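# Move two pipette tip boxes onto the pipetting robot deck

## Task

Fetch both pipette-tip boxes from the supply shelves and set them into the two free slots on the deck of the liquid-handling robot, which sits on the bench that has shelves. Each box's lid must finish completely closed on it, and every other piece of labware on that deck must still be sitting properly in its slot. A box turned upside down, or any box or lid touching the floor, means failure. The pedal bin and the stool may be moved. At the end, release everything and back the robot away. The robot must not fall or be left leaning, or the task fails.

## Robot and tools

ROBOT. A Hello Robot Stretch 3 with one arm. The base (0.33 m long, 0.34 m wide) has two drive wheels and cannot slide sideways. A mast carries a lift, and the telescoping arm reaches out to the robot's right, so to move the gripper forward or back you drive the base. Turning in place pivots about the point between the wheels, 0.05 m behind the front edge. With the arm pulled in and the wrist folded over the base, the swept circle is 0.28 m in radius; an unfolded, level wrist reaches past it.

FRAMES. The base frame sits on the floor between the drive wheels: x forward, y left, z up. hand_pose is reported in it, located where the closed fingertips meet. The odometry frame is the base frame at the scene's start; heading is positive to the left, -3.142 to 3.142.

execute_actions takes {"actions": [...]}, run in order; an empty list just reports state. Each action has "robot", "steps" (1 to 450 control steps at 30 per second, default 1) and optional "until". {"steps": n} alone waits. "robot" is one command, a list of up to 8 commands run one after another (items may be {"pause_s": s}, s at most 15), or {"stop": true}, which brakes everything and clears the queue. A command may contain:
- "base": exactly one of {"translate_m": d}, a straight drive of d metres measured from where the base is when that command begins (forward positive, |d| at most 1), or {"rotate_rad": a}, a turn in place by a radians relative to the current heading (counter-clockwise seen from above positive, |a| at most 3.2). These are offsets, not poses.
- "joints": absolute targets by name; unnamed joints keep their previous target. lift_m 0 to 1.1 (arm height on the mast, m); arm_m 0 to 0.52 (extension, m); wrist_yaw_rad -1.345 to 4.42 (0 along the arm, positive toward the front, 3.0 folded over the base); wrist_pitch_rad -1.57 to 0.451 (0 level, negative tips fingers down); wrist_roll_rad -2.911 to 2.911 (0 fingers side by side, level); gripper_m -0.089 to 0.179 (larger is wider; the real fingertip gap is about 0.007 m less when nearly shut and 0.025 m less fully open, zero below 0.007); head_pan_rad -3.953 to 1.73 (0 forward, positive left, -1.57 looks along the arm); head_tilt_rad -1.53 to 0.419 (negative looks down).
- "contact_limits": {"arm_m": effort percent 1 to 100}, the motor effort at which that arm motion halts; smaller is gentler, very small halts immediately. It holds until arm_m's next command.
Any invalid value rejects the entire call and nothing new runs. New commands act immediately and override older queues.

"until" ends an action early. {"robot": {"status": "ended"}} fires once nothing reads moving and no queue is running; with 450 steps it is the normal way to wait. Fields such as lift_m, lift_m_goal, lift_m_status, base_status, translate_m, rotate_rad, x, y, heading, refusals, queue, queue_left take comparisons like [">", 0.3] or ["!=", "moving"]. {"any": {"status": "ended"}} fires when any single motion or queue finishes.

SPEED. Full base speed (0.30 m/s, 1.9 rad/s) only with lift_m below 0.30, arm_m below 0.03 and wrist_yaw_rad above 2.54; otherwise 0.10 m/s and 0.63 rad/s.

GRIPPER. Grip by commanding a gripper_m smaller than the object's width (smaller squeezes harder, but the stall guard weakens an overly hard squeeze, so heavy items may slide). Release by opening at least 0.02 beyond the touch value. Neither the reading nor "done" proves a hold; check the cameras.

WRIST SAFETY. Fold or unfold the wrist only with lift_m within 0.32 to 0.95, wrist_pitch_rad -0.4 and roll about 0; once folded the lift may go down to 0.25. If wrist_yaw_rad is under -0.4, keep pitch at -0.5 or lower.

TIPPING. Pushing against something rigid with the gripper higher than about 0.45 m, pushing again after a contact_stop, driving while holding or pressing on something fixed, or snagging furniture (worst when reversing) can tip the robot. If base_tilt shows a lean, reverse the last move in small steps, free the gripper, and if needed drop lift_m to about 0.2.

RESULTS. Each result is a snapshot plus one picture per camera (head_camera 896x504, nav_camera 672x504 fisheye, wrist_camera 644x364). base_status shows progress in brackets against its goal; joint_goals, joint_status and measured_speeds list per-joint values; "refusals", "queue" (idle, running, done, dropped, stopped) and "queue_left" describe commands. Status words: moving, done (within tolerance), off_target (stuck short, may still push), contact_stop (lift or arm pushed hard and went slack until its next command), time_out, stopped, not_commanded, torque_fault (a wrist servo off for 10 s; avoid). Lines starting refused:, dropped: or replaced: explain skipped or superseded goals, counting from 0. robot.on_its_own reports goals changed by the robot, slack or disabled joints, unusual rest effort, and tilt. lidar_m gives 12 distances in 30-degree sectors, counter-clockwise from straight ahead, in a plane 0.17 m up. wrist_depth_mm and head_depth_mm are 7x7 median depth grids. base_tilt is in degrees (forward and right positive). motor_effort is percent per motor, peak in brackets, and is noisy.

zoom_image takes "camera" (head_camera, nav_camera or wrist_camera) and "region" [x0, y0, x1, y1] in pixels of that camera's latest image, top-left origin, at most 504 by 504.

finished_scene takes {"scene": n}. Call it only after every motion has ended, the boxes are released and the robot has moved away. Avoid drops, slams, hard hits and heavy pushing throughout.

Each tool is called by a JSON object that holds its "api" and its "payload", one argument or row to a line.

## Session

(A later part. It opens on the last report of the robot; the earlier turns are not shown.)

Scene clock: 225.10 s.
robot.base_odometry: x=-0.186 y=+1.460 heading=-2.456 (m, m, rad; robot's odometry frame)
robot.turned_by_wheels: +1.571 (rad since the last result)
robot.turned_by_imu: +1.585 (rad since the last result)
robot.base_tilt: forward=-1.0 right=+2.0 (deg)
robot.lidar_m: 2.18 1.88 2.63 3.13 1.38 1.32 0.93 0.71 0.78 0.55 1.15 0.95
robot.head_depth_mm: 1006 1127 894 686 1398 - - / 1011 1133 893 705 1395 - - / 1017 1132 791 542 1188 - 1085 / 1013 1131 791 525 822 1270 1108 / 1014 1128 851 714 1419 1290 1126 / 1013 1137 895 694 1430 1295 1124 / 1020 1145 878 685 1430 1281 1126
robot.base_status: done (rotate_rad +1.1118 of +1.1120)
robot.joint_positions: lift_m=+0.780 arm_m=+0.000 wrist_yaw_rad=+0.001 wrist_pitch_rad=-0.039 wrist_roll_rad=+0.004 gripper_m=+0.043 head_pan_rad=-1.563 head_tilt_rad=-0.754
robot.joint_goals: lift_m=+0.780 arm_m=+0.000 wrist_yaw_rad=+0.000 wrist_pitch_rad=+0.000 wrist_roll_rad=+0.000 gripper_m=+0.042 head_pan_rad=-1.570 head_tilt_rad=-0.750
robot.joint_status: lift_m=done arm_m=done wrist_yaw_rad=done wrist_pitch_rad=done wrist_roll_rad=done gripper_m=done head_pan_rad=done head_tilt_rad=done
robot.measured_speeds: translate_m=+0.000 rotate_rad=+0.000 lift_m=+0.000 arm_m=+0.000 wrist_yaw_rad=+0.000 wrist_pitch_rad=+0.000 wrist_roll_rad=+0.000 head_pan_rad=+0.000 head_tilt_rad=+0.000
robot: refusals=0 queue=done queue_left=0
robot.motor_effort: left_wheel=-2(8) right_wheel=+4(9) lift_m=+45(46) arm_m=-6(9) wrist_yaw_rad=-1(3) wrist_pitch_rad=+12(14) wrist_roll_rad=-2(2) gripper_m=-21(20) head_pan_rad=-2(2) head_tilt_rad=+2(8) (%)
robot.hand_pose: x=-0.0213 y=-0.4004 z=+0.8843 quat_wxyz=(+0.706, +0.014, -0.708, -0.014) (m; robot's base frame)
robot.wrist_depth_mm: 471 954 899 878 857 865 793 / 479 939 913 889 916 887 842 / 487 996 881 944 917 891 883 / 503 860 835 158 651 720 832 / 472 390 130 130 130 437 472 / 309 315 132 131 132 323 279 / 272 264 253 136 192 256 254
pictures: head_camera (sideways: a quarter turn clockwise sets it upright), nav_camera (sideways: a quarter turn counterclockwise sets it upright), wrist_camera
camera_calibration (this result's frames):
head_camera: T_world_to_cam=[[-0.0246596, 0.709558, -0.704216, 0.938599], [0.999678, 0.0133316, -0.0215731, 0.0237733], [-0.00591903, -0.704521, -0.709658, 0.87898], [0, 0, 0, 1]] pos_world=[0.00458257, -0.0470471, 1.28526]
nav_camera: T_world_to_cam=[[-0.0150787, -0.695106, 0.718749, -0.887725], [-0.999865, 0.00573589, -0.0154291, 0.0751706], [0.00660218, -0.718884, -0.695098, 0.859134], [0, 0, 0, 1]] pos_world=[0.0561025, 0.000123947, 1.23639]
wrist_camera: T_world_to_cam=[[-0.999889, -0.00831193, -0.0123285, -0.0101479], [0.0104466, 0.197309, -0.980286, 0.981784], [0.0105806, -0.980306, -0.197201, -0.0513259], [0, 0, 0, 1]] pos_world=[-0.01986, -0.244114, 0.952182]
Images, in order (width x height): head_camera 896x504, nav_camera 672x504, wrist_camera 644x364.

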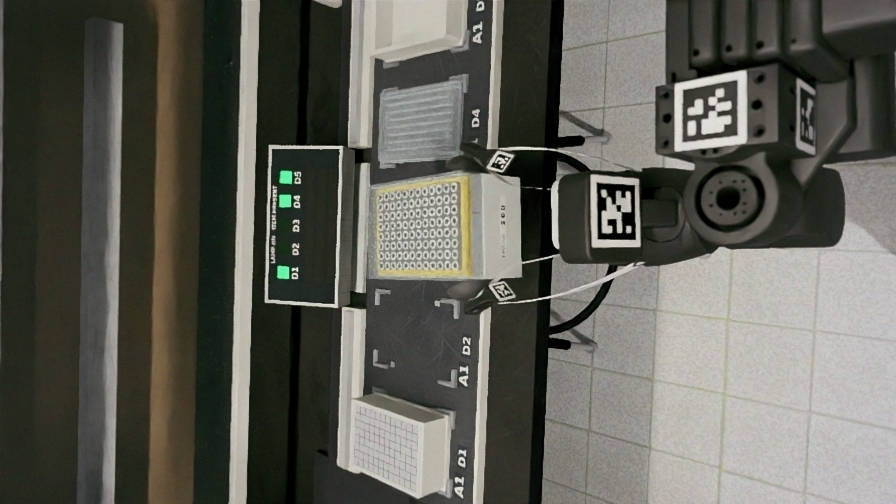

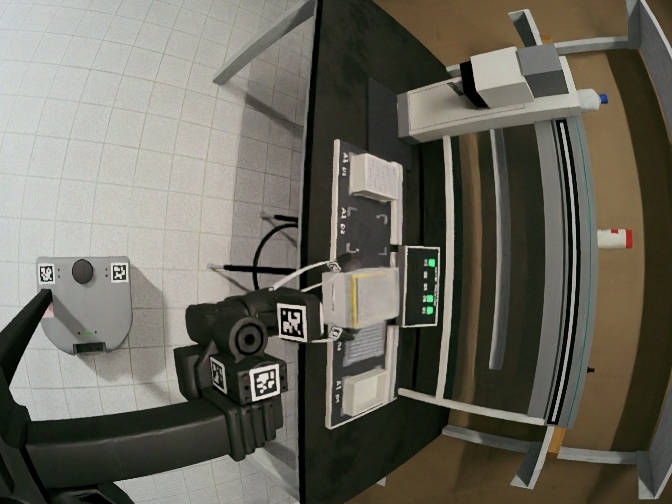

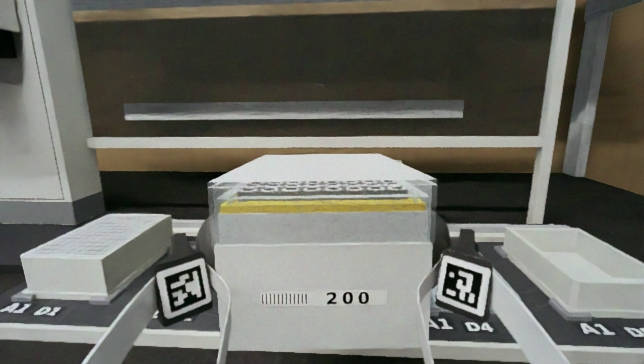

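{"api": "execute_actions", "payload": {
  "actions": [
    {"robot": [{"joints": {"arm_m": 0.12, "wrist_yaw_rad": -0.065}}, {"joints": {"lift_m": 0.735}}], "steps": 300, "until": {"robot": {"status": "ended"}}}
  ]
}}

{"api": "zoom_image", "payload": {
  "camera": "head_camera",
  "region": [300, 60, 560, 400]
}}

Scene clock: 261.83 s.
robot.base_odometry: x=-0.186 y=+1.460 heading=-2.456 (m, m, rad; robot's odometry frame)
robot.turned_by_wheels: +0.000 (rad since the last result)
robot.turned_by_imu: +0.001 (rad since the last result)
robot.base_tilt: forward=-1.0 right=+2.0 (deg)
robot.lidar_m: 2.19 1.89 2.64 3.12 1.38 1.31 0.93 0.70 0.78 0.55 1.15 0.95
robot.head_depth_mm: 1012 1127 894 683 648 - - / 1017 1133 894 704 - 1239 1129 / 1015 1134 781 664 - 1262 1128 / 1022 1135 785 646 1142 1257 1125 / 1018 1134 845 703 1431 1282 1128 / 1016 1145 899 699 1432 1281 1128 / 1026 1145 875 684 1430 1281 1128
robot.base_status: done (rotate_rad +1.1118 of +1.1120)
robot.joint_positions: lift_m=+0.735 arm_m=+0.120 wrist_yaw_rad=-0.064 wrist_pitch_rad=-0.039 wrist_roll_rad=+0.004 gripper_m=+0.043 head_pan_rad=-1.563 head_tilt_rad=-0.754
robot.joint_goals: lift_m=+0.735 arm_m=+0.120 wrist_yaw_rad=-0.065 wrist_pitch_rad=+0.000 wrist_roll_rad=+0.000 gripper_m=+0.042 head_pan_rad=-1.570 head_tilt_rad=-0.750
robot.joint_status: lift_m=done arm_m=done wrist_yaw_rad=done wrist_pitch_rad=done wrist_roll_rad=done gripper_m=done head_pan_rad=done head_tilt_rad=done
robot.measured_speeds: translate_m=+0.000 rotate_rad=+0.000 lift_m=+0.000 arm_m=+0.000 wrist_yaw_rad=+0.000 wrist_pitch_rad=+0.000 wrist_roll_rad=+0.000 head_pan_rad=+0.000 head_tilt_rad=+0.000
robot: refusals=0 queue=done queue_left=0
robot.motor_effort: left_wheel=-2(2) right_wheel=+3(4) lift_m=+32(44) arm_m=+5(7) wrist_yaw_rad=-1(3) wrist_pitch_rad=+12(12) wrist_roll_rad=-2(2) gripper_m=-21(20) head_pan_rad=-3(3) head_tilt_rad=+2(1) (%)
robot.hand_pose: x=-0.0379 y=-0.5192 z=+0.8398 quat_wxyz=(+0.705, -0.009, -0.708, -0.037) (m; robot's base frame)
robot.wrist_depth_mm: 773 769 775 787 777 764 776 / 803 776 785 785 786 808 799 / 830 831 381 379 378 837 821 / 642 629 340 158 484 599 535 / 293 334 130 131 130 322 273 / 250 254 132 132 132 250 220 / 195 194 177 136 153 191 189
pictures: head_camera (sideways: a quarter turn clockwise sets it upright), nav_camera (sideways: a quarter turn counterclockwise sets it upright), wrist_camera
camera_calibration (this result's frames):
head_camera: T_world_to_cam=[[-0.0246524, 0.709531, -0.704243, 0.938635], [0.999679, 0.0133209, -0.0215733, 0.0237736], [-0.00592579, -0.704549, -0.709631, 0.878945], [0, 0, 0, 1]] pos_world=[0.00458211, -0.0470477, 1.28527]
nav_camera: T_world_to_cam=[[-0.0150858, -0.695078, 0.718776, -0.88776], [-0.999864, 0.00574519, -0.0154296, 0.0751713], [0.00659527, -0.718911, -0.695071, 0.859098], [0, 0, 0, 1]] pos_world=[0.0561025, 0.000120922, 1.23639]
wrist_camera: T_world_to_cam=[[-0.998316, 0.0566817, -0.0123273, 0.00554142], [0.0232374, 0.196071, -0.980314, 0.961635], [-0.0531488, -0.97895, -0.197058, -0.178182], [0, 0, 0, 1]] pos_world=[-0.026284, -0.363294, 0.907661]
Images, in order (width x height): head_camera 896x504, nav_camera 672x504, wrist_camera 644x364.

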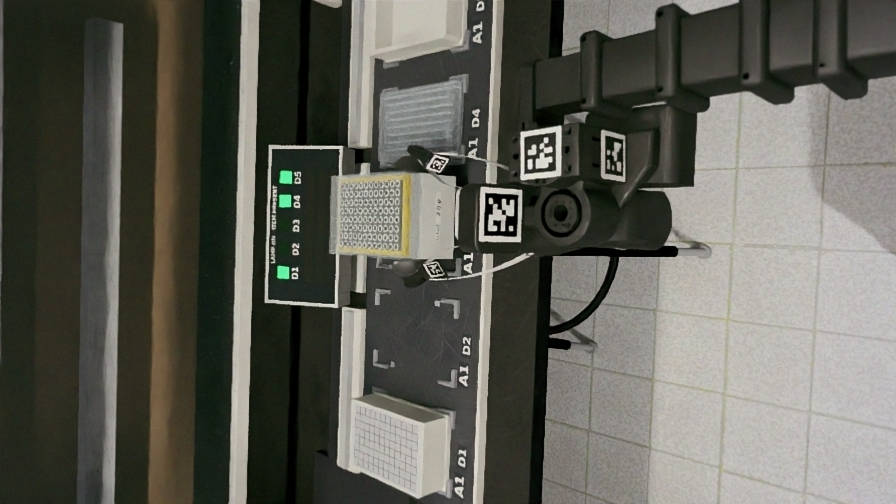

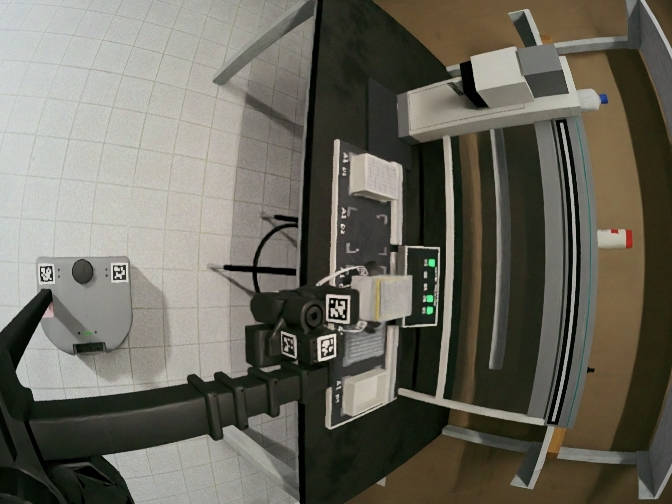

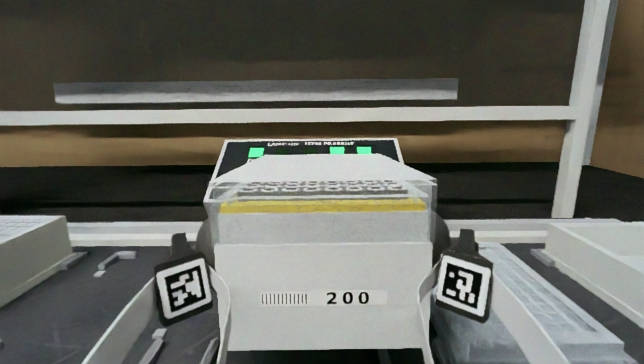

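Region (300, 60, 560, 400) of head_camera's 896x504 image, scaled by 1.482, with more detail than that image has; it fills the left 385 columns of this view, and the rest is white.

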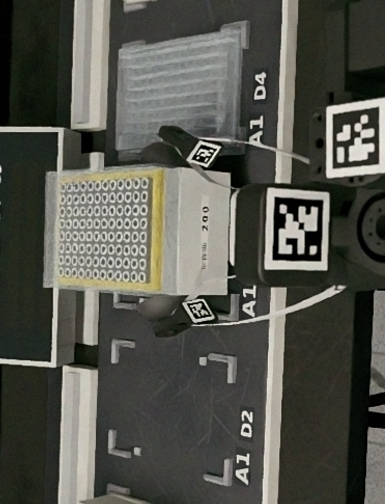

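{"api": "execute_actions", "payload": {
  "actions": [
    {"robot": [{"joints": {"arm_m": 0.147}, "base": {"translate_m": 0.013}}, {"joints": {"lift_m": 0.717}}], "steps": 300, "until": {"robot": {"status": "ended"}}}
  ]
}}

{"api": "zoom_image", "payload": {
  "camera": "head_camera",
  "region": [320, 120, 520, 340]
}}

Scene clock: 272.43 s.
robot.base_odometry: x=-0.196 y=+1.452 heading=-2.456 (m, m, rad; robot's odometry frame)
robot.turned_by_wheels: +0.000 (rad since the last result)
robot.turned_by_imu: +0.001 (rad since the last result)
robot.base_tilt: forward=-1.0 right=+2.0 (deg)
robot.lidar_m: 2.18 1.87 2.62 3.12 1.38 1.32 0.95 0.71 0.78 0.55 1.15 0.94
robot.head_depth_mm: 1008 1131 888 700 648 1309 - / 1012 1127 863 706 - 1254 1126 / 1015 1129 782 665 - 1252 1127 / 1012 1133 786 666 1431 1285 1129 / 1008 1134 899 703 1392 1285 1122 / 1012 1149 899 686 1434 1289 1126 / 1024 1152 877 686 1431 1289 1126
robot.base_status: done (translate_m +0.0130 of +0.0130)
robot.joint_positions: lift_m=+0.717 arm_m=+0.147 wrist_yaw_rad=-0.064 wrist_pitch_rad=-0.039 wrist_roll_rad=+0.004 gripper_m=+0.043 head_pan_rad=-1.563 head_tilt_rad=-0.754
robot.joint_goals: lift_m=+0.717 arm_m=+0.147 wrist_yaw_rad=-0.065 wrist_pitch_rad=+0.000 wrist_roll_rad=+0.000 gripper_m=+0.042 head_pan_rad=-1.570 head_tilt_rad=-0.750
robot.joint_status: lift_m=done arm_m=done wrist_yaw_rad=done wrist_pitch_rad=done wrist_roll_rad=done gripper_m=done head_pan_rad=done head_tilt_rad=done
robot.measured_speeds: translate_m=+0.000 rotate_rad=+0.000 lift_m=+0.000 arm_m=+0.000 wrist_yaw_rad=+0.000 wrist_pitch_rad=+0.000 wrist_roll_rad=+0.000 head_pan_rad=+0.000 head_tilt_rad=+0.000
robot: refusals=0 queue=done queue_left=0
robot.motor_effort: left_wheel=-2(4) right_wheel=+4(9) lift_m=+32(33) arm_m=+5(3) wrist_yaw_rad=-1(1) wrist_pitch_rad=+12(12) wrist_roll_rad=-2(2) gripper_m=-20(21) head_pan_rad=-1(1) head_tilt_rad=+2(2) (%)
robot.hand_pose: x=-0.0379 y=-0.5462 z=+0.8218 quat_wxyz=(+0.705, -0.009, -0.708, -0.037) (m; robot's base frame)
robot.wrist_depth_mm: 749 758 764 751 768 757 741 / 772 703 705 694 690 770 716 / 821 810 769 347 795 805 795 / 569 544 302 158 298 526 467 / 257 291 130 130 130 290 250 / 217 223 132 132 133 218 210 / 168 166 152 136 144 164 164
pictures: head_camera (sideways: a quarter turn clockwise sets it upright), nav_camera (sideways: a quarter turn counterclockwise sets it upright), wrist_camera
camera_calibration (this result's frames):
head_camera: T_world_to_cam=[[-0.0246518, 0.70953, -0.704244, 0.938635], [0.999679, 0.0133201, -0.0215733, 0.0237736], [-0.00592637, -0.704549, -0.709631, 0.878944], [0, 0, 0, 1]] pos_world=[0.00458207, -0.0470477, 1.28527]
nav_camera: T_world_to_cam=[[-0.0150864, -0.695078, 0.718776, -0.88776], [-0.999864, 0.00574601, -0.0154296, 0.0751713], [0.00659467, -0.718912, -0.69507, 0.859097], [0, 0, 0, 1]] pos_world=[0.0561025, 0.000120834, 1.23639]
wrist_camera: T_world_to_cam=[[-0.998314, 0.0567126, -0.0123272, 0.00685875], [0.0232427, 0.196058, -0.980317, 0.949271], [-0.0531795, -0.978951, -0.197046, -0.208173], [0, 0, 0, 1]] pos_world=[-0.026287, -0.390293, 0.889651]
Images, in order (width x height): head_camera 896x504, nav_camera 672x504, wrist_camera 644x364.

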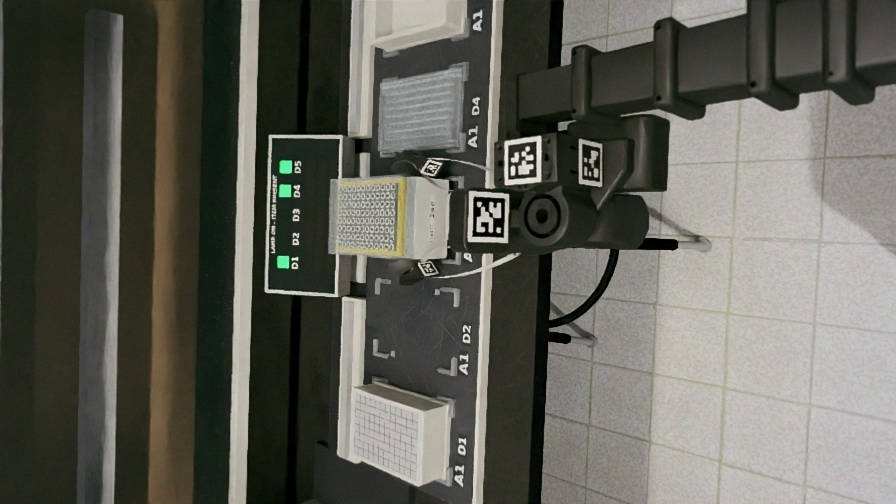

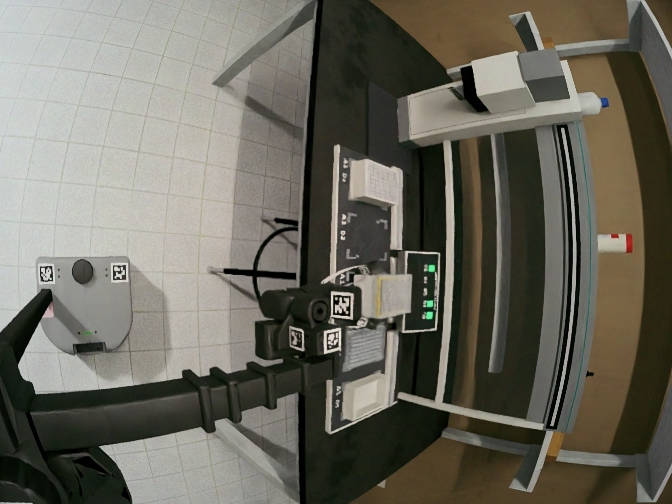

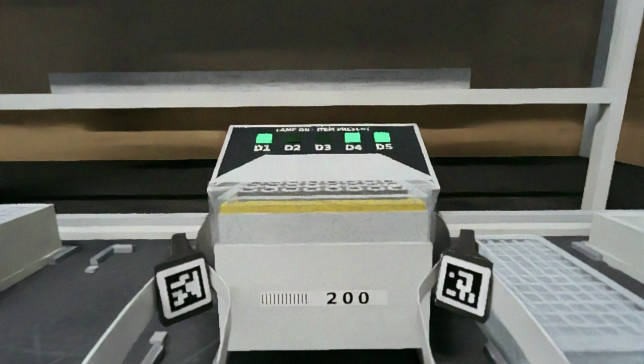

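Region (320, 120, 520, 340) of head_camera's 896x504 image, scaled by 2.291, with more detail than that image has; it fills the left 458 columns of this view, and the rest is white.

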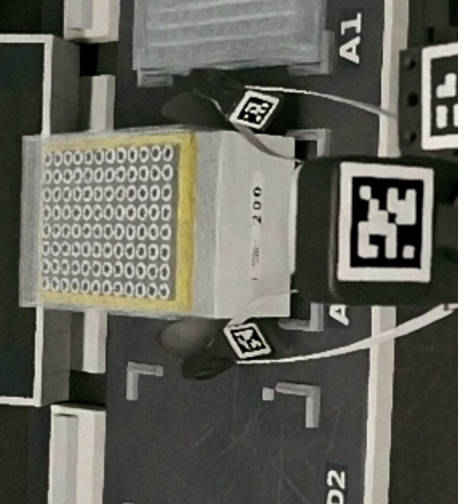

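{"api": "execute_actions", "payload": {
  "actions": [
    {"robot": [{"joints": {"lift_m": 0.703}}], "steps": 300, "until": {"robot": {"status": "ended"}}}
  ]
}}

{"api": "zoom_image", "payload": {
  "camera": "head_camera",
  "region": [320, 120, 520, 340]
}}

Scene clock: 287.67 s.
robot.base_odometry: x=-0.196 y=+1.452 heading=-2.456 (m, m, rad; robot's odometry frame)
robot.turned_by_wheels: +0.000 (rad since the last result)
robot.turned_by_imu: +0.000 (rad since the last result)
robot.base_tilt: forward=-1.0 right=+1.8 (deg)
robot.lidar_m: 2.18 1.87 2.61 3.13 1.38 1.33 0.95 0.71 0.79 0.55 1.15 0.94
robot.head_depth_mm: 1002 1124 896 697 1398 1307 - / 1013 1137 865 705 - 1250 1122 / 1011 1128 781 666 - 1256 1124 / 1015 1133 785 668 1415 1283 1129 / 1016 1138 897 705 1399 1284 1128 / 1024 1148 899 686 1426 1286 1127 / 1021 1137 878 684 1432 1285 1129
robot.base_status: done (translate_m +0.0130 of +0.0130)
robot.joint_positions: lift_m=+0.703 arm_m=+0.147 wrist_yaw_rad=-0.064 wrist_pitch_rad=-0.024 wrist_roll_rad=+0.004 gripper_m=+0.043 head_pan_rad=-1.563 head_tilt_rad=-0.754
robot.joint_goals: lift_m=+0.703 arm_m=+0.147 wrist_yaw_rad=-0.065 wrist_pitch_rad=+0.000 wrist_roll_rad=+0.000 gripper_m=+0.042 head_pan_rad=-1.570 head_tilt_rad=-0.750
robot.joint_status: lift_m=done arm_m=done wrist_yaw_rad=done wrist_pitch_rad=done wrist_roll_rad=done gripper_m=done head_pan_rad=done head_tilt_rad=done
robot.measured_speeds: translate_m=+0.000 rotate_rad=+0.000 lift_m=+0.000 arm_m=+0.000 wrist_yaw_rad=+0.000 wrist_pitch_rad=+0.000 wrist_roll_rad=+0.000 head_pan_rad=+0.000 head_tilt_rad=+0.000
robot: refusals=0 queue=done queue_left=0
robot.motor_effort: left_wheel=-2(2) right_wheel=+3(4) lift_m=+31(32) arm_m=+5(5) wrist_yaw_rad=-1(1) wrist_pitch_rad=+7(12) wrist_roll_rad=-2(2) gripper_m=-21(20) head_pan_rad=-2(2) head_tilt_rad=+1(3) (%)
robot.hand_pose: x=-0.0379 y=-0.5467 z=+0.8116 quat_wxyz=(+0.705, -0.014, -0.708, -0.032) (m; robot's base frame)
robot.wrist_depth_mm: 776 760 770 763 756 762 753 / 740 702 701 705 763 768 731 / 798 805 786 338 790 802 780 / 550 536 290 150 285 516 446 / 247 281 129 129 129 274 237 / 199 203 132 133 132 198 192 / 153 149 138 137 138 143 149
pictures: head_camera (sideways: a quarter turn clockwise sets it upright), nav_camera (sideways: a quarter turn counterclockwise sets it upright), wrist_camera
camera_calibration (this result's frames):
head_camera: T_world_to_cam=[[-0.0246515, 0.709521, -0.704253, 0.938648], [0.999679, 0.0133195, -0.0215734, 0.0237737], [-0.00592647, -0.704559, -0.709621, 0.878931], [0, 0, 0, 1]] pos_world=[0.00458206, -0.0470479, 1.28527]
nav_camera: T_world_to_cam=[[-0.0150866, -0.695068, 0.718786, -0.887773], [-0.999864, 0.00574604, -0.0154298, 0.0751715], [0.00659457, -0.718921, -0.69506, 0.859084], [0, 0, 0, 1]] pos_world=[0.0561025, 0.000119928, 1.23639]
wrist_camera: T_world_to_cam=[[-0.998326, 0.0565289, -0.0122064, 0.00653146], [0.0223004, 0.181545, -0.98313, 0.933712], [-0.0533593, -0.981757, -0.182502, -0.223991], [0, 0, 0, 1]] pos_world=[-0.0262535, -0.389784, 0.877161]
Images, in order (width x height): head_camera 896x504, nav_camera 672x504, wrist_camera 644x364.

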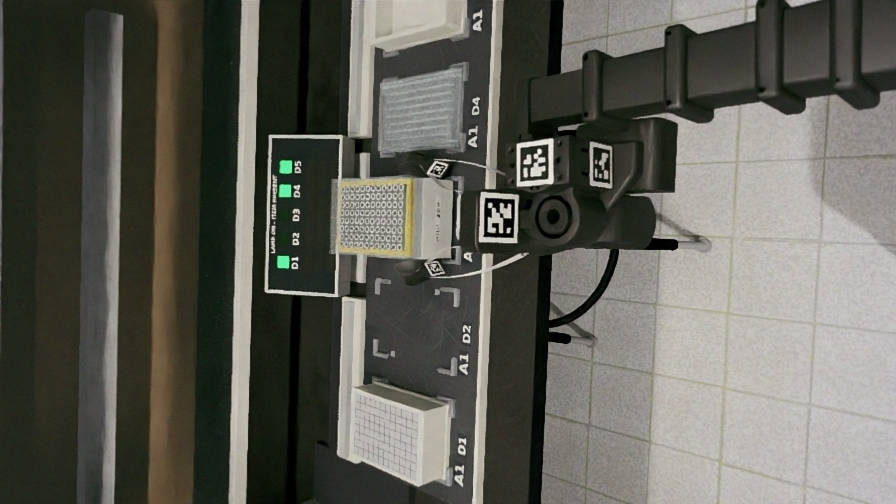

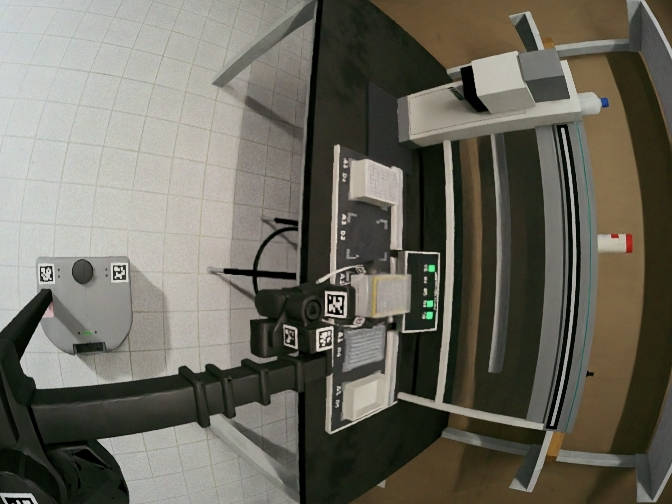

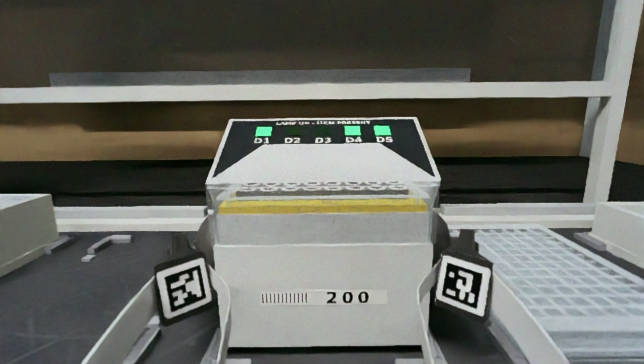

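Region (320, 120, 520, 340) of head_camera's 896x504 image, scaled by 2.291, with more detail than that image has; it fills the left 458 columns of this view, and the rest is white.

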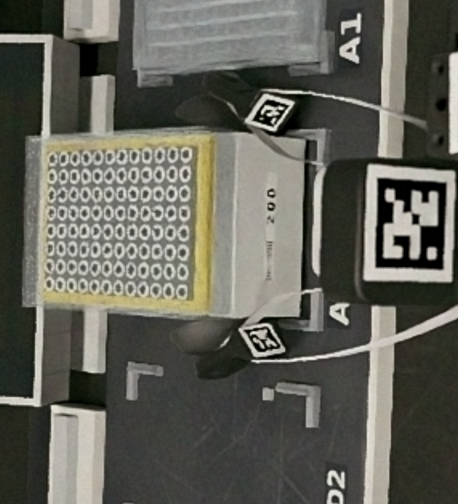

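{"api": "execute_actions", "payload": {
  "actions": [
    {"robot": [{"joints": {"lift_m": 0.712}}, {"joints": {"arm_m": 0.142}}, {"joints": {"lift_m": 0.700}}], "steps": 300, "until": {"robot": {"status": "ended"}}}
  ]
}}

{"api": "zoom_image", "payload": {
  "camera": "head_camera",
  "region": [320, 120, 520, 340]
}}

Scene clock: 296.17 s.
robot.base_odometry: x=-0.196 y=+1.452 heading=-2.456 (m, m, rad; robot's odometry frame)
robot.turned_by_wheels: +0.000 (rad since the last result)
robot.turned_by_imu: +0.001 (rad since the last result)
robot.base_tilt: forward=-1.1 right=+1.9 (deg)
robot.lidar_m: 2.18 1.87 2.62 3.11 1.38 1.33 0.95 0.71 0.79 0.55 1.16 0.94
robot.head_depth_mm: 1004 1132 891 697 1399 1316 - / 1004 1134 864 706 - 1229 1126 / 1016 1134 782 669 - 1256 1129 / 1017 1139 789 669 1404 1288 1121 / 1019 1128 897 703 1400 1287 1128 / 1017 1146 897 683 1425 1282 1134 / 1021 1149 875 685 1431 1285 1137
robot.base_status: done (translate_m +0.0130 of +0.0130)
robot.joint_positions: lift_m=+0.700 arm_m=+0.142 wrist_yaw_rad=-0.064 wrist_pitch_rad=-0.027 wrist_roll_rad=+0.004 gripper_m=+0.043 head_pan_rad=-1.563 head_tilt_rad=-0.754
robot.joint_goals: lift_m=+0.700 arm_m=+0.142 wrist_yaw_rad=-0.065 wrist_pitch_rad=+0.000 wrist_roll_rad=+0.000 gripper_m=+0.042 head_pan_rad=-1.570 head_tilt_rad=-0.750
robot.joint_status: lift_m=done arm_m=done wrist_yaw_rad=done wrist_pitch_rad=done wrist_roll_rad=done gripper_m=done head_pan_rad=done head_tilt_rad=done
robot.measured_speeds: translate_m=+0.000 rotate_rad=+0.000 lift_m=+0.000 arm_m=+0.000 wrist_yaw_rad=+0.000 wrist_pitch_rad=+0.000 wrist_roll_rad=+0.000 head_pan_rad=+0.000 head_tilt_rad=+0.000
robot: refusals=0 queue=done queue_left=0
robot.motor_effort: left_wheel=-3(2) right_wheel=+4(4) lift_m=+31(45) arm_m=-6(9) wrist_yaw_rad=-1(0) wrist_pitch_rad=+8(10) wrist_roll_rad=-2(2) gripper_m=-21(20) head_pan_rad=-2(2) head_tilt_rad=+2(3) (%)
robot.hand_pose: x=-0.0379 y=-0.5423 z=+0.8080 quat_wxyz=(+0.705, -0.013, -0.708, -0.032) (m; robot's base frame)
robot.wrist_depth_mm: 743 758 755 762 764 743 733 / 783 762 766 708 715 764 710 / 814 804 801 334 788 815 800 / 521 522 287 152 286 490 431 / 246 270 130 130 130 262 236 / 192 197 133 132 132 192 185 / 148 143 137 136 136 139 143
pictures: head_camera (sideways: a quarter turn clockwise sets it upright), nav_camera (sideways: a quarter turn counterclockwise sets it upright), wrist_camera
camera_calibration (this result's frames):
head_camera: T_world_to_cam=[[-0.0246516, 0.709521, -0.704253, 0.938648], [0.999679, 0.0133196, -0.0215734, 0.0237737], [-0.00592638, -0.704559, -0.709621, 0.878931], [0, 0, 0, 1]] pos_world=[0.00458206, -0.0470479, 1.28527]
nav_camera: T_world_to_cam=[[-0.0150866, -0.695068, 0.718786, -0.887773], [-0.999864, 0.00574592, -0.0154298, 0.0751715], [0.00659466, -0.718921, -0.69506, 0.859084], [0, 0, 0, 1]] pos_world=[0.0561025, 0.000119938, 1.23639]
wrist_camera: T_world_to_cam=[[-0.998325, 0.0565565, -0.0122239, 0.00627414], [0.0224408, 0.183719, -0.982723, 0.930265], [-0.0533336, -0.98135, -0.184681, -0.218368], [0, 0, 0, 1]] pos_world=[-0.0262586, -0.385558, 0.873941]
Images, in order (width x height): head_camera 896x504, nav_camera 672x504, wrist_camera 644x364.

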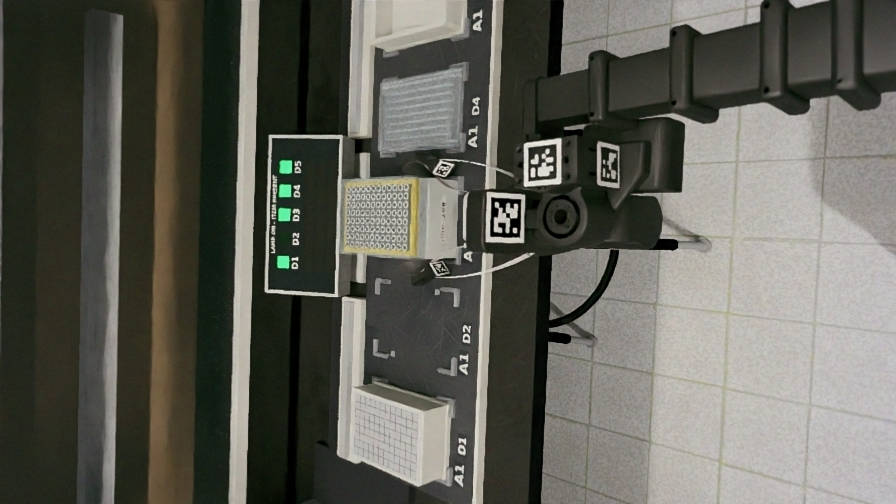

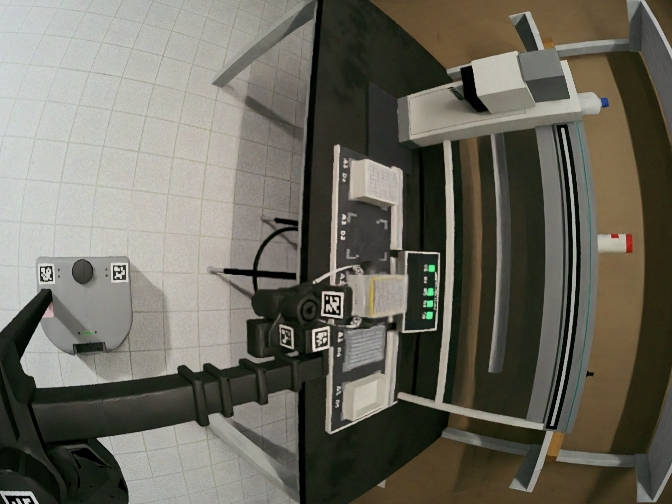

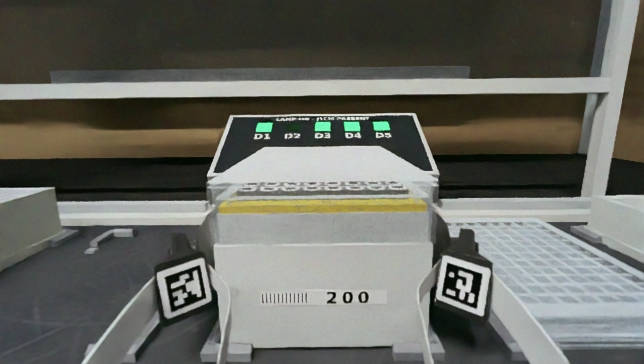

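Region (320, 120, 520, 340) of head_camera's 896x504 image, scaled by 2.291, with more detail than that image has; it fills the left 458 columns of this view, and the rest is white.

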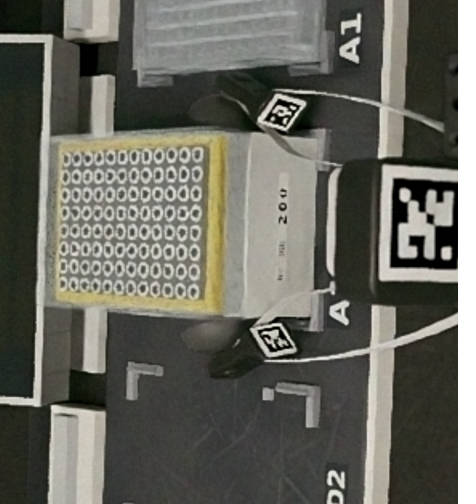

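{"api": "execute_actions", "payload": {
  "actions": [
    {"robot": [{"joints": {"lift_m": 0.698}}, {"joints": {"gripper_m": 0.123}}, {"joints": {"lift_m": 0.706}}, {"joints": {"arm_m": 0.0}}], "steps": 300, "until": {"robot": {"status": "ended"}}}
  ]
}}

Scene clock: 305.87 s.
robot.base_odometry: x=-0.196 y=+1.452 heading=-2.456 (m, m, rad; robot's odometry frame)
robot.turned_by_wheels: +0.000 (rad since the last result)
robot.turned_by_imu: +0.001 (rad since the last result)
robot.base_tilt: forward=-1.1 right=+2.0 (deg)
robot.lidar_m: 2.19 1.87 2.61 3.13 1.39 1.32 0.95 0.71 0.79 0.55 1.15 0.94
robot.head_depth_mm: 1003 1132 894 700 1391 1303 - / 1011 1140 867 704 1394 1315 - / 1016 1133 785 670 1432 - - / 1012 1136 782 673 1132 1271 1122 / 1015 1134 898 705 1410 1289 1123 / 1014 1145 895 687 1419 1279 1133 / 1018 1153 876 687 1431 1284 1133
robot.base_status: done (translate_m +0.0130 of +0.0130)
robot.joint_positions: lift_m=+0.706 arm_m=+0.000 wrist_yaw_rad=-0.065 wrist_pitch_rad=-0.024 wrist_roll_rad=+0.004 gripper_m=+0.123 head_pan_rad=-1.563 head_tilt_rad=-0.754
robot.joint_goals: lift_m=+0.706 arm_m=+0.000 wrist_yaw_rad=-0.065 wrist_pitch_rad=+0.000 wrist_roll_rad=+0.000 gripper_m=+0.123 head_pan_rad=-1.570 head_tilt_rad=-0.750
robot.joint_status: lift_m=done arm_m=done wrist_yaw_rad=done wrist_pitch_rad=done wrist_roll_rad=done gripper_m=done head_pan_rad=done head_tilt_rad=done
robot.measured_speeds: translate_m=+0.000 rotate_rad=+0.000 lift_m=+0.000 arm_m=+0.000 wrist_yaw_rad=+0.000 wrist_pitch_rad=+0.000 wrist_roll_rad=+0.000 head_pan_rad=+0.000 head_tilt_rad=+0.000
robot: refusals=0 queue=done queue_left=0
robot.motor_effort: left_wheel=-2(2) right_wheel=+3(4) lift_m=+43(46) arm_m=-6(6) wrist_yaw_rad=+0(0) wrist_pitch_rad=+8(8) wrist_roll_rad=-2(2) gripper_m=+0(93) head_pan_rad=-2(2) head_tilt_rad=+2(1) (%)
robot.hand_pose: x=-0.0380 y=-0.4004 z=+0.8143 quat_wxyz=(+0.705, -0.014, -0.708, -0.032) (m; robot's base frame)
robot.wrist_depth_mm: 882 901 891 880 898 880 877 / 484 903 910 858 844 888 905 / 497 957 946 477 952 940 953 / 307 388 438 268 436 385 383 / 276 290 276 275 283 291 272 / 228 238 226 226 223 - 219 / 186 185 184 185 184 183 184
pictures: head_camera (sideways: a quarter turn clockwise sets it upright), nav_camera (sideways: a quarter turn counterclockwise sets it upright), wrist_camera
camera_calibration (this result's frames):
head_camera: T_world_to_cam=[[-0.0246511, 0.709482, -0.704292, 0.938698], [0.999679, 0.0133181, -0.0215737, 0.0237741], [-0.00592634, -0.704597, -0.709583, 0.878882], [0, 0, 0, 1]] pos_world=[0.00458205, -0.0470489, 1.28527]
nav_camera: T_world_to_cam=[[-0.0150871, -0.695029, 0.718824, -0.887822], [-0.999864, 0.00574544, -0.0154305, 0.0751725], [0.00659469, -0.718959, -0.695021, 0.859034], [0, 0, 0, 1]] pos_world=[0.0561025, 0.000116356, 1.23639]
wrist_camera: T_world_to_cam=[[-0.99831, 0.0568099, -0.0121984, -0.00167265], [0.0223262, 0.181222, -0.983189, 0.90967], [-0.0536442, -0.9818, -0.182184, -0.0801795], [0, 0, 0, 1]] pos_world=[-0.0262805, -0.243477, 0.87975]
Images, in order (width x height): head_camera 896x504, nav_camera 672x504, wrist_camera 644x364.

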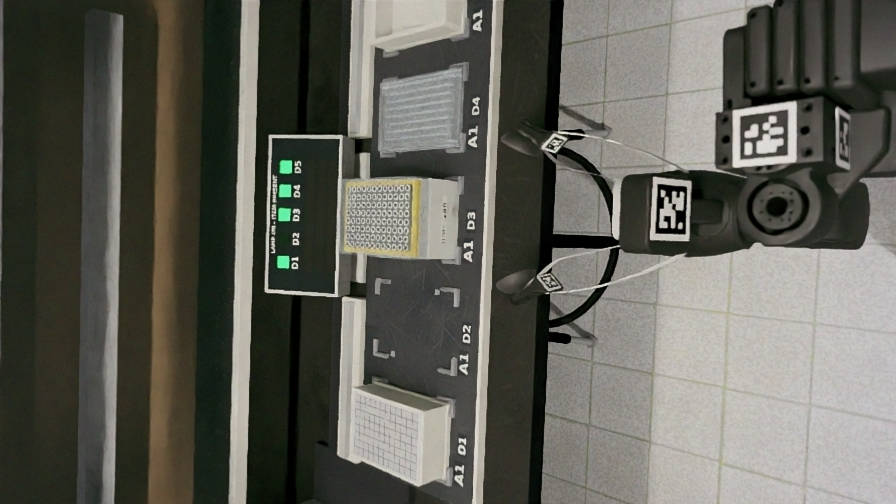

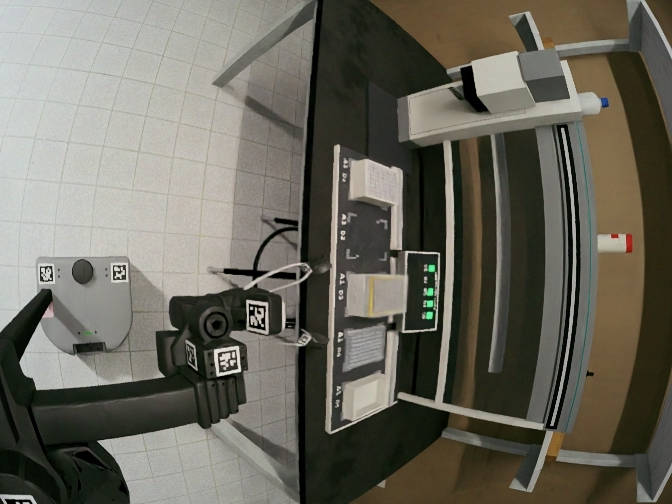

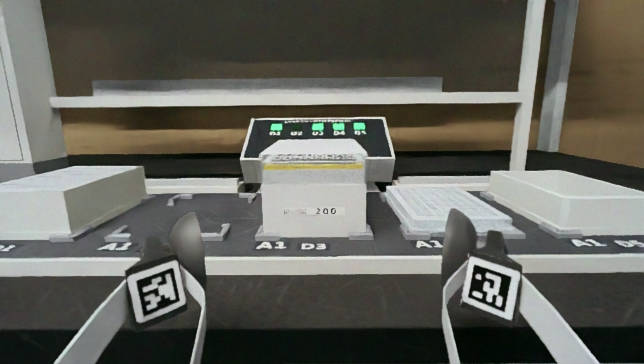

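{"api": "execute_actions", "payload": {
  "actions": [
    {"robot": [{"base": {"rotate_rad": -0.827}, "joints": {"gripper_m": 0.16}}, {"base": {"translate_m": -0.462}, "joints": {"lift_m": 0.50, "wrist_yaw_rad": 0.0, "wrist_pitch_rad": -0.1}}, {"base": {"rotate_rad": -0.744}, "joints": {"head_tilt_rad": -0.8}}, {"joints": {"arm_m": 0.15}}], "steps": 450, "until": {"robot": {"status": "ended"}}}
  ]
}}

Scene clock: 331.20 s.
robot.base_odometry: x=+0.262 y=+1.387 heading=+2.257 (m, m, rad; robot's odometry frame)
robot.turned_by_wheels: -1.571 (rad since the last result)
robot.turned_by_imu: -1.579 (rad since the last result)
robot.base_tilt: forward=-1.1 right=+1.9 (deg)
robot.lidar_m: 1.09 0.94 1.39 2.11 2.19 2.86 2.80 0.92 1.01 0.63 0.64 0.80
robot.head_depth_mm: 763 633 1186 1005 1385 1271 1119 / 806 635 1187 1000 1370 1258 - / 850 635 1184 1004 1399 1219 1126 / 765 637 1188 1002 1401 1246 1115 / 752 636 1031 966 1321 1265 1117 / 554 610 741 1611 1472 1265 1114 / 946 1117 1345 1622 1479 1262 1119
robot.base_status: done (rotate_rad -0.7438 of -0.7440)
robot.joint_positions: lift_m=+0.500 arm_m=+0.150 wrist_yaw_rad=+0.000 wrist_pitch_rad=-0.115 wrist_roll_rad=+0.004 gripper_m=+0.160 head_pan_rad=-1.563 head_tilt_rad=-0.790
robot.joint_goals: lift_m=+0.500 arm_m=+0.150 wrist_yaw_rad=+0.000 wrist_pitch_rad=-0.100 wrist_roll_rad=+0.000 gripper_m=+0.160 head_pan_rad=-1.570 head_tilt_rad=-0.800
robot.joint_status: lift_m=done arm_m=done wrist_yaw_rad=done wrist_pitch_rad=done wrist_roll_rad=done gripper_m=done head_pan_rad=done head_tilt_rad=done
robot.measured_speeds: translate_m=+0.000 rotate_rad=+0.000 lift_m=+0.000 arm_m=+0.000 wrist_yaw_rad=+0.000 wrist_pitch_rad=+0.000 wrist_roll_rad=+0.000 head_pan_rad=+0.000 head_tilt_rad=+0.000
robot: refusals=0 queue=done queue_left=0
robot.motor_effort: left_wheel=+5(9) right_wheel=-4(9) lift_m=+31(43) arm_m=+4(4) wrist_yaw_rad=+0(0) wrist_pitch_rad=+5(8) wrist_roll_rad=-2(2) gripper_m=+0(93) head_pan_rad=-1(2) head_tilt_rad=-3(8) (%)
robot.hand_pose: x=-0.0216 y=-0.5464 z=+0.5856 quat_wxyz=(+0.705, +0.041, -0.707, -0.041) (m; robot's base frame)
robot.wrist_depth_mm: 199 261 483 603 598 585 576 / 207 261 479 615 620 609 602 / 218 260 489 632 638 623 622 / 492 264 389 385 422 421 415 / 836 257 290 288 287 301 281 / 863 246 245 241 238 238 232 / 857 282 483 776 775 776 749
pictures: head_camera (sideways: a quarter turn clockwise sets it upright), nav_camera (sideways: a quarter turn counterclockwise sets it upright), wrist_camera
camera_calibration (this result's frames):
head_camera: T_world_to_cam=[[-0.0248289, 0.734313, -0.678357, 0.904903], [0.999673, 0.0140708, -0.0213581, 0.0234924], [-0.00613845, -0.678666, -0.734422, 0.911187], [0, 0, 0, 1]] pos_world=[0.00457637, -0.0464209, 1.28354]
nav_camera: T_world_to_cam=[[-0.0149049, -0.720389, 0.69341, -0.854704], [-0.999869, 0.00630903, -0.0149378, 0.0745303], [0.00638626, -0.693541, -0.720389, 0.892028], [0, 0, 0, 1]] pos_world=[0.0560845, 0.00246805, 1.23638]
wrist_camera: T_world_to_cam=[[-0.999898, -0.0061933, -0.0128544, -0.0138742], [0.0106966, 0.270875, -0.962555, 0.747607], [0.00944334, -0.962595, -0.270781, -0.200582], [0, 0, 0, 1]] pos_world=[-0.0199754, -0.395673, 0.665121]
Images, in order (width x height): head_camera 896x504, nav_camera 672x504, wrist_camera 644x364.

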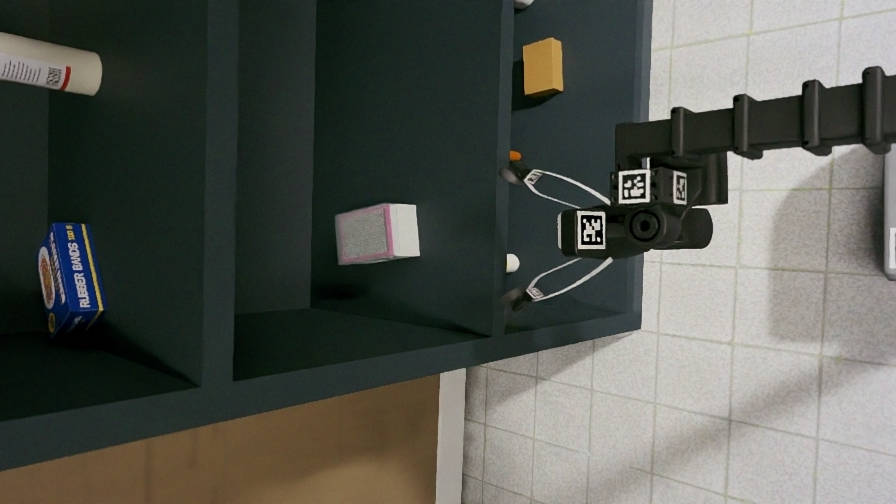

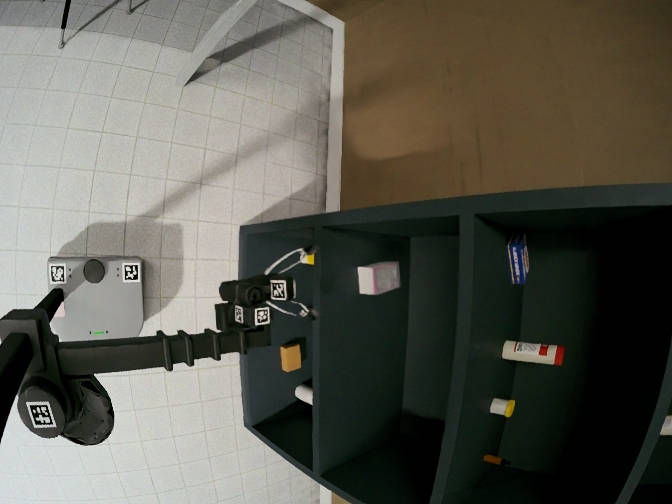

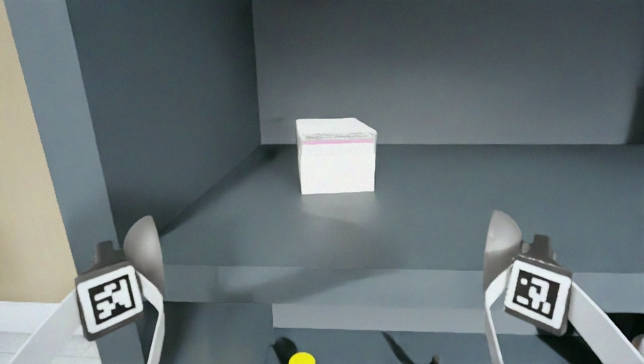

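{"api": "execute_actions", "payload": {
  "actions": [
    {"robot": [{"base": {"translate_m": -0.036}, "joints": {"wrist_yaw_rad": 0.10, "arm_m": 0.385, "lift_m": 0.485}}], "steps": 450, "until": {"robot": {"status": "ended"}}}
  ]
}}

Scene clock: 341.87 s.
robot.base_odometry: x=+0.284 y=+1.359 heading=+2.257 (m, m, rad; robot's odometry frame)
robot.turned_by_wheels: +0.000 (rad since the last result)
robot.turned_by_imu: +0.001 (rad since the last result)
robot.base_tilt: forward=-1.0 right=+1.8 (deg)
robot.lidar_m: 1.13 0.98 1.41 2.10 2.18 2.83 2.76 0.89 0.96 0.66 0.64 0.84
robot.head_depth_mm: 846 633 1182 1002 1377 1274 1123 / 743 633 1180 1004 1376 1277 - / 852 635 1190 1056 1359 1268 1114 / 806 634 1184 1023 1379 1260 1117 / 763 635 1157 992 1318 1275 1121 / 687 618 766 969 1431 1265 1117 / 518 1045 1349 1620 1447 1268 1116
robot.base_status: done (translate_m -0.0360 of -0.0360)
robot.joint_positions: lift_m=+0.485 arm_m=+0.385 wrist_yaw_rad=+0.100 wrist_pitch_rad=-0.115 wrist_roll_rad=+0.004 gripper_m=+0.160 head_pan_rad=-1.563 head_tilt_rad=-0.790
robot.joint_goals: lift_m=+0.485 arm_m=+0.385 wrist_yaw_rad=+0.100 wrist_pitch_rad=-0.100 wrist_roll_rad=+0.000 gripper_m=+0.160 head_pan_rad=-1.570 head_tilt_rad=-0.800
robot.joint_status: lift_m=done arm_m=done wrist_yaw_rad=done wrist_pitch_rad=done wrist_roll_rad=done gripper_m=done head_pan_rad=done head_tilt_rad=done
robot.measured_speeds: translate_m=+0.000 rotate_rad=+0.000 lift_m=+0.000 arm_m=+0.000 wrist_yaw_rad=+0.000 wrist_pitch_rad=+0.000 wrist_roll_rad=+0.000 head_pan_rad=+0.000 head_tilt_rad=+0.000
robot: refusals=0 queue=done queue_left=0
robot.motor_effort: left_wheel=+5(7) right_wheel=-4(10) lift_m=+31(31) arm_m=+5(6) wrist_yaw_rad=+0(2) wrist_pitch_rad=+5(5) wrist_roll_rad=-2(2) gripper_m=+0(0) head_pan_rad=-2(1) head_tilt_rad=-2(3) (%)
robot.hand_pose: x=+0.0036 y=-0.7802 z=+0.5706 quat_wxyz=(+0.706, +0.076, -0.704, -0.006) (m; robot's base frame)
robot.wrist_depth_mm: 190 248 394 391 376 362 349 / 191 250 409 409 396 373 364 / 194 252 410 421 413 399 383 / 194 255 343 164 340 365 365 / 194 242 223 151 153 265 247 / 191 192 173 159 162 184 187 / - 151 153 153 152 150 150
pictures: head_camera (sideways: a quarter turn clockwise sets it upright), nav_camera (sideways: a quarter turn counterclockwise sets it upright), wrist_camera
camera_calibration (this result's frames):
head_camera: T_world_to_cam=[[-0.0248248, 0.734317, -0.678352, 0.904896], [0.999673, 0.0140653, -0.021358, 0.0234923], [-0.00614238, -0.678661, -0.734426, 0.911193], [0, 0, 0, 1]] pos_world=[0.0045761, -0.0464208, 1.28354]
nav_camera: T_world_to_cam=[[-0.014909, -0.720394, 0.693405, -0.854697], [-0.999868, 0.00631485, -0.0149377, 0.0745301], [0.00638226, -0.693536, -0.720394, 0.892034], [0, 0, 0, 1]] pos_world=[0.0560845, 0.0024682, 1.23638]
wrist_camera: T_world_to_cam=[[-0.99428, -0.10603, -0.0128557, -0.0682747], [-0.0164252, 0.270726, -0.962516, 0.796146], [0.105536, -0.956799, -0.270919, -0.425644], [0, 0, 0, 1]] pos_world=[-0.00988649, -0.630032, 0.650111]
Images, in order (width x height): head_camera 896x504, nav_camera 672x504, wrist_camera 644x364.

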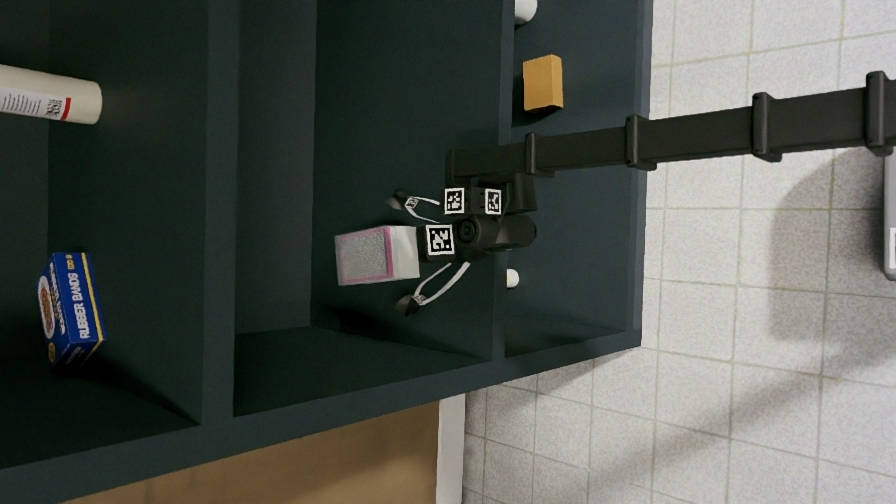

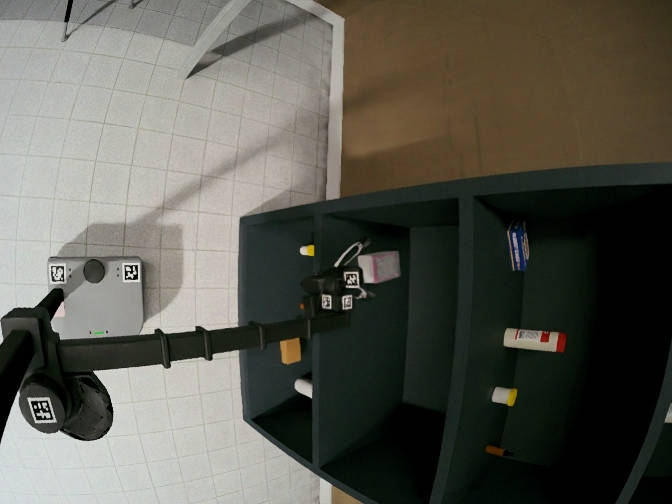

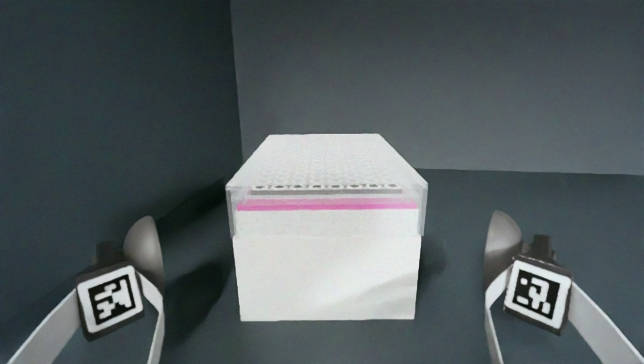

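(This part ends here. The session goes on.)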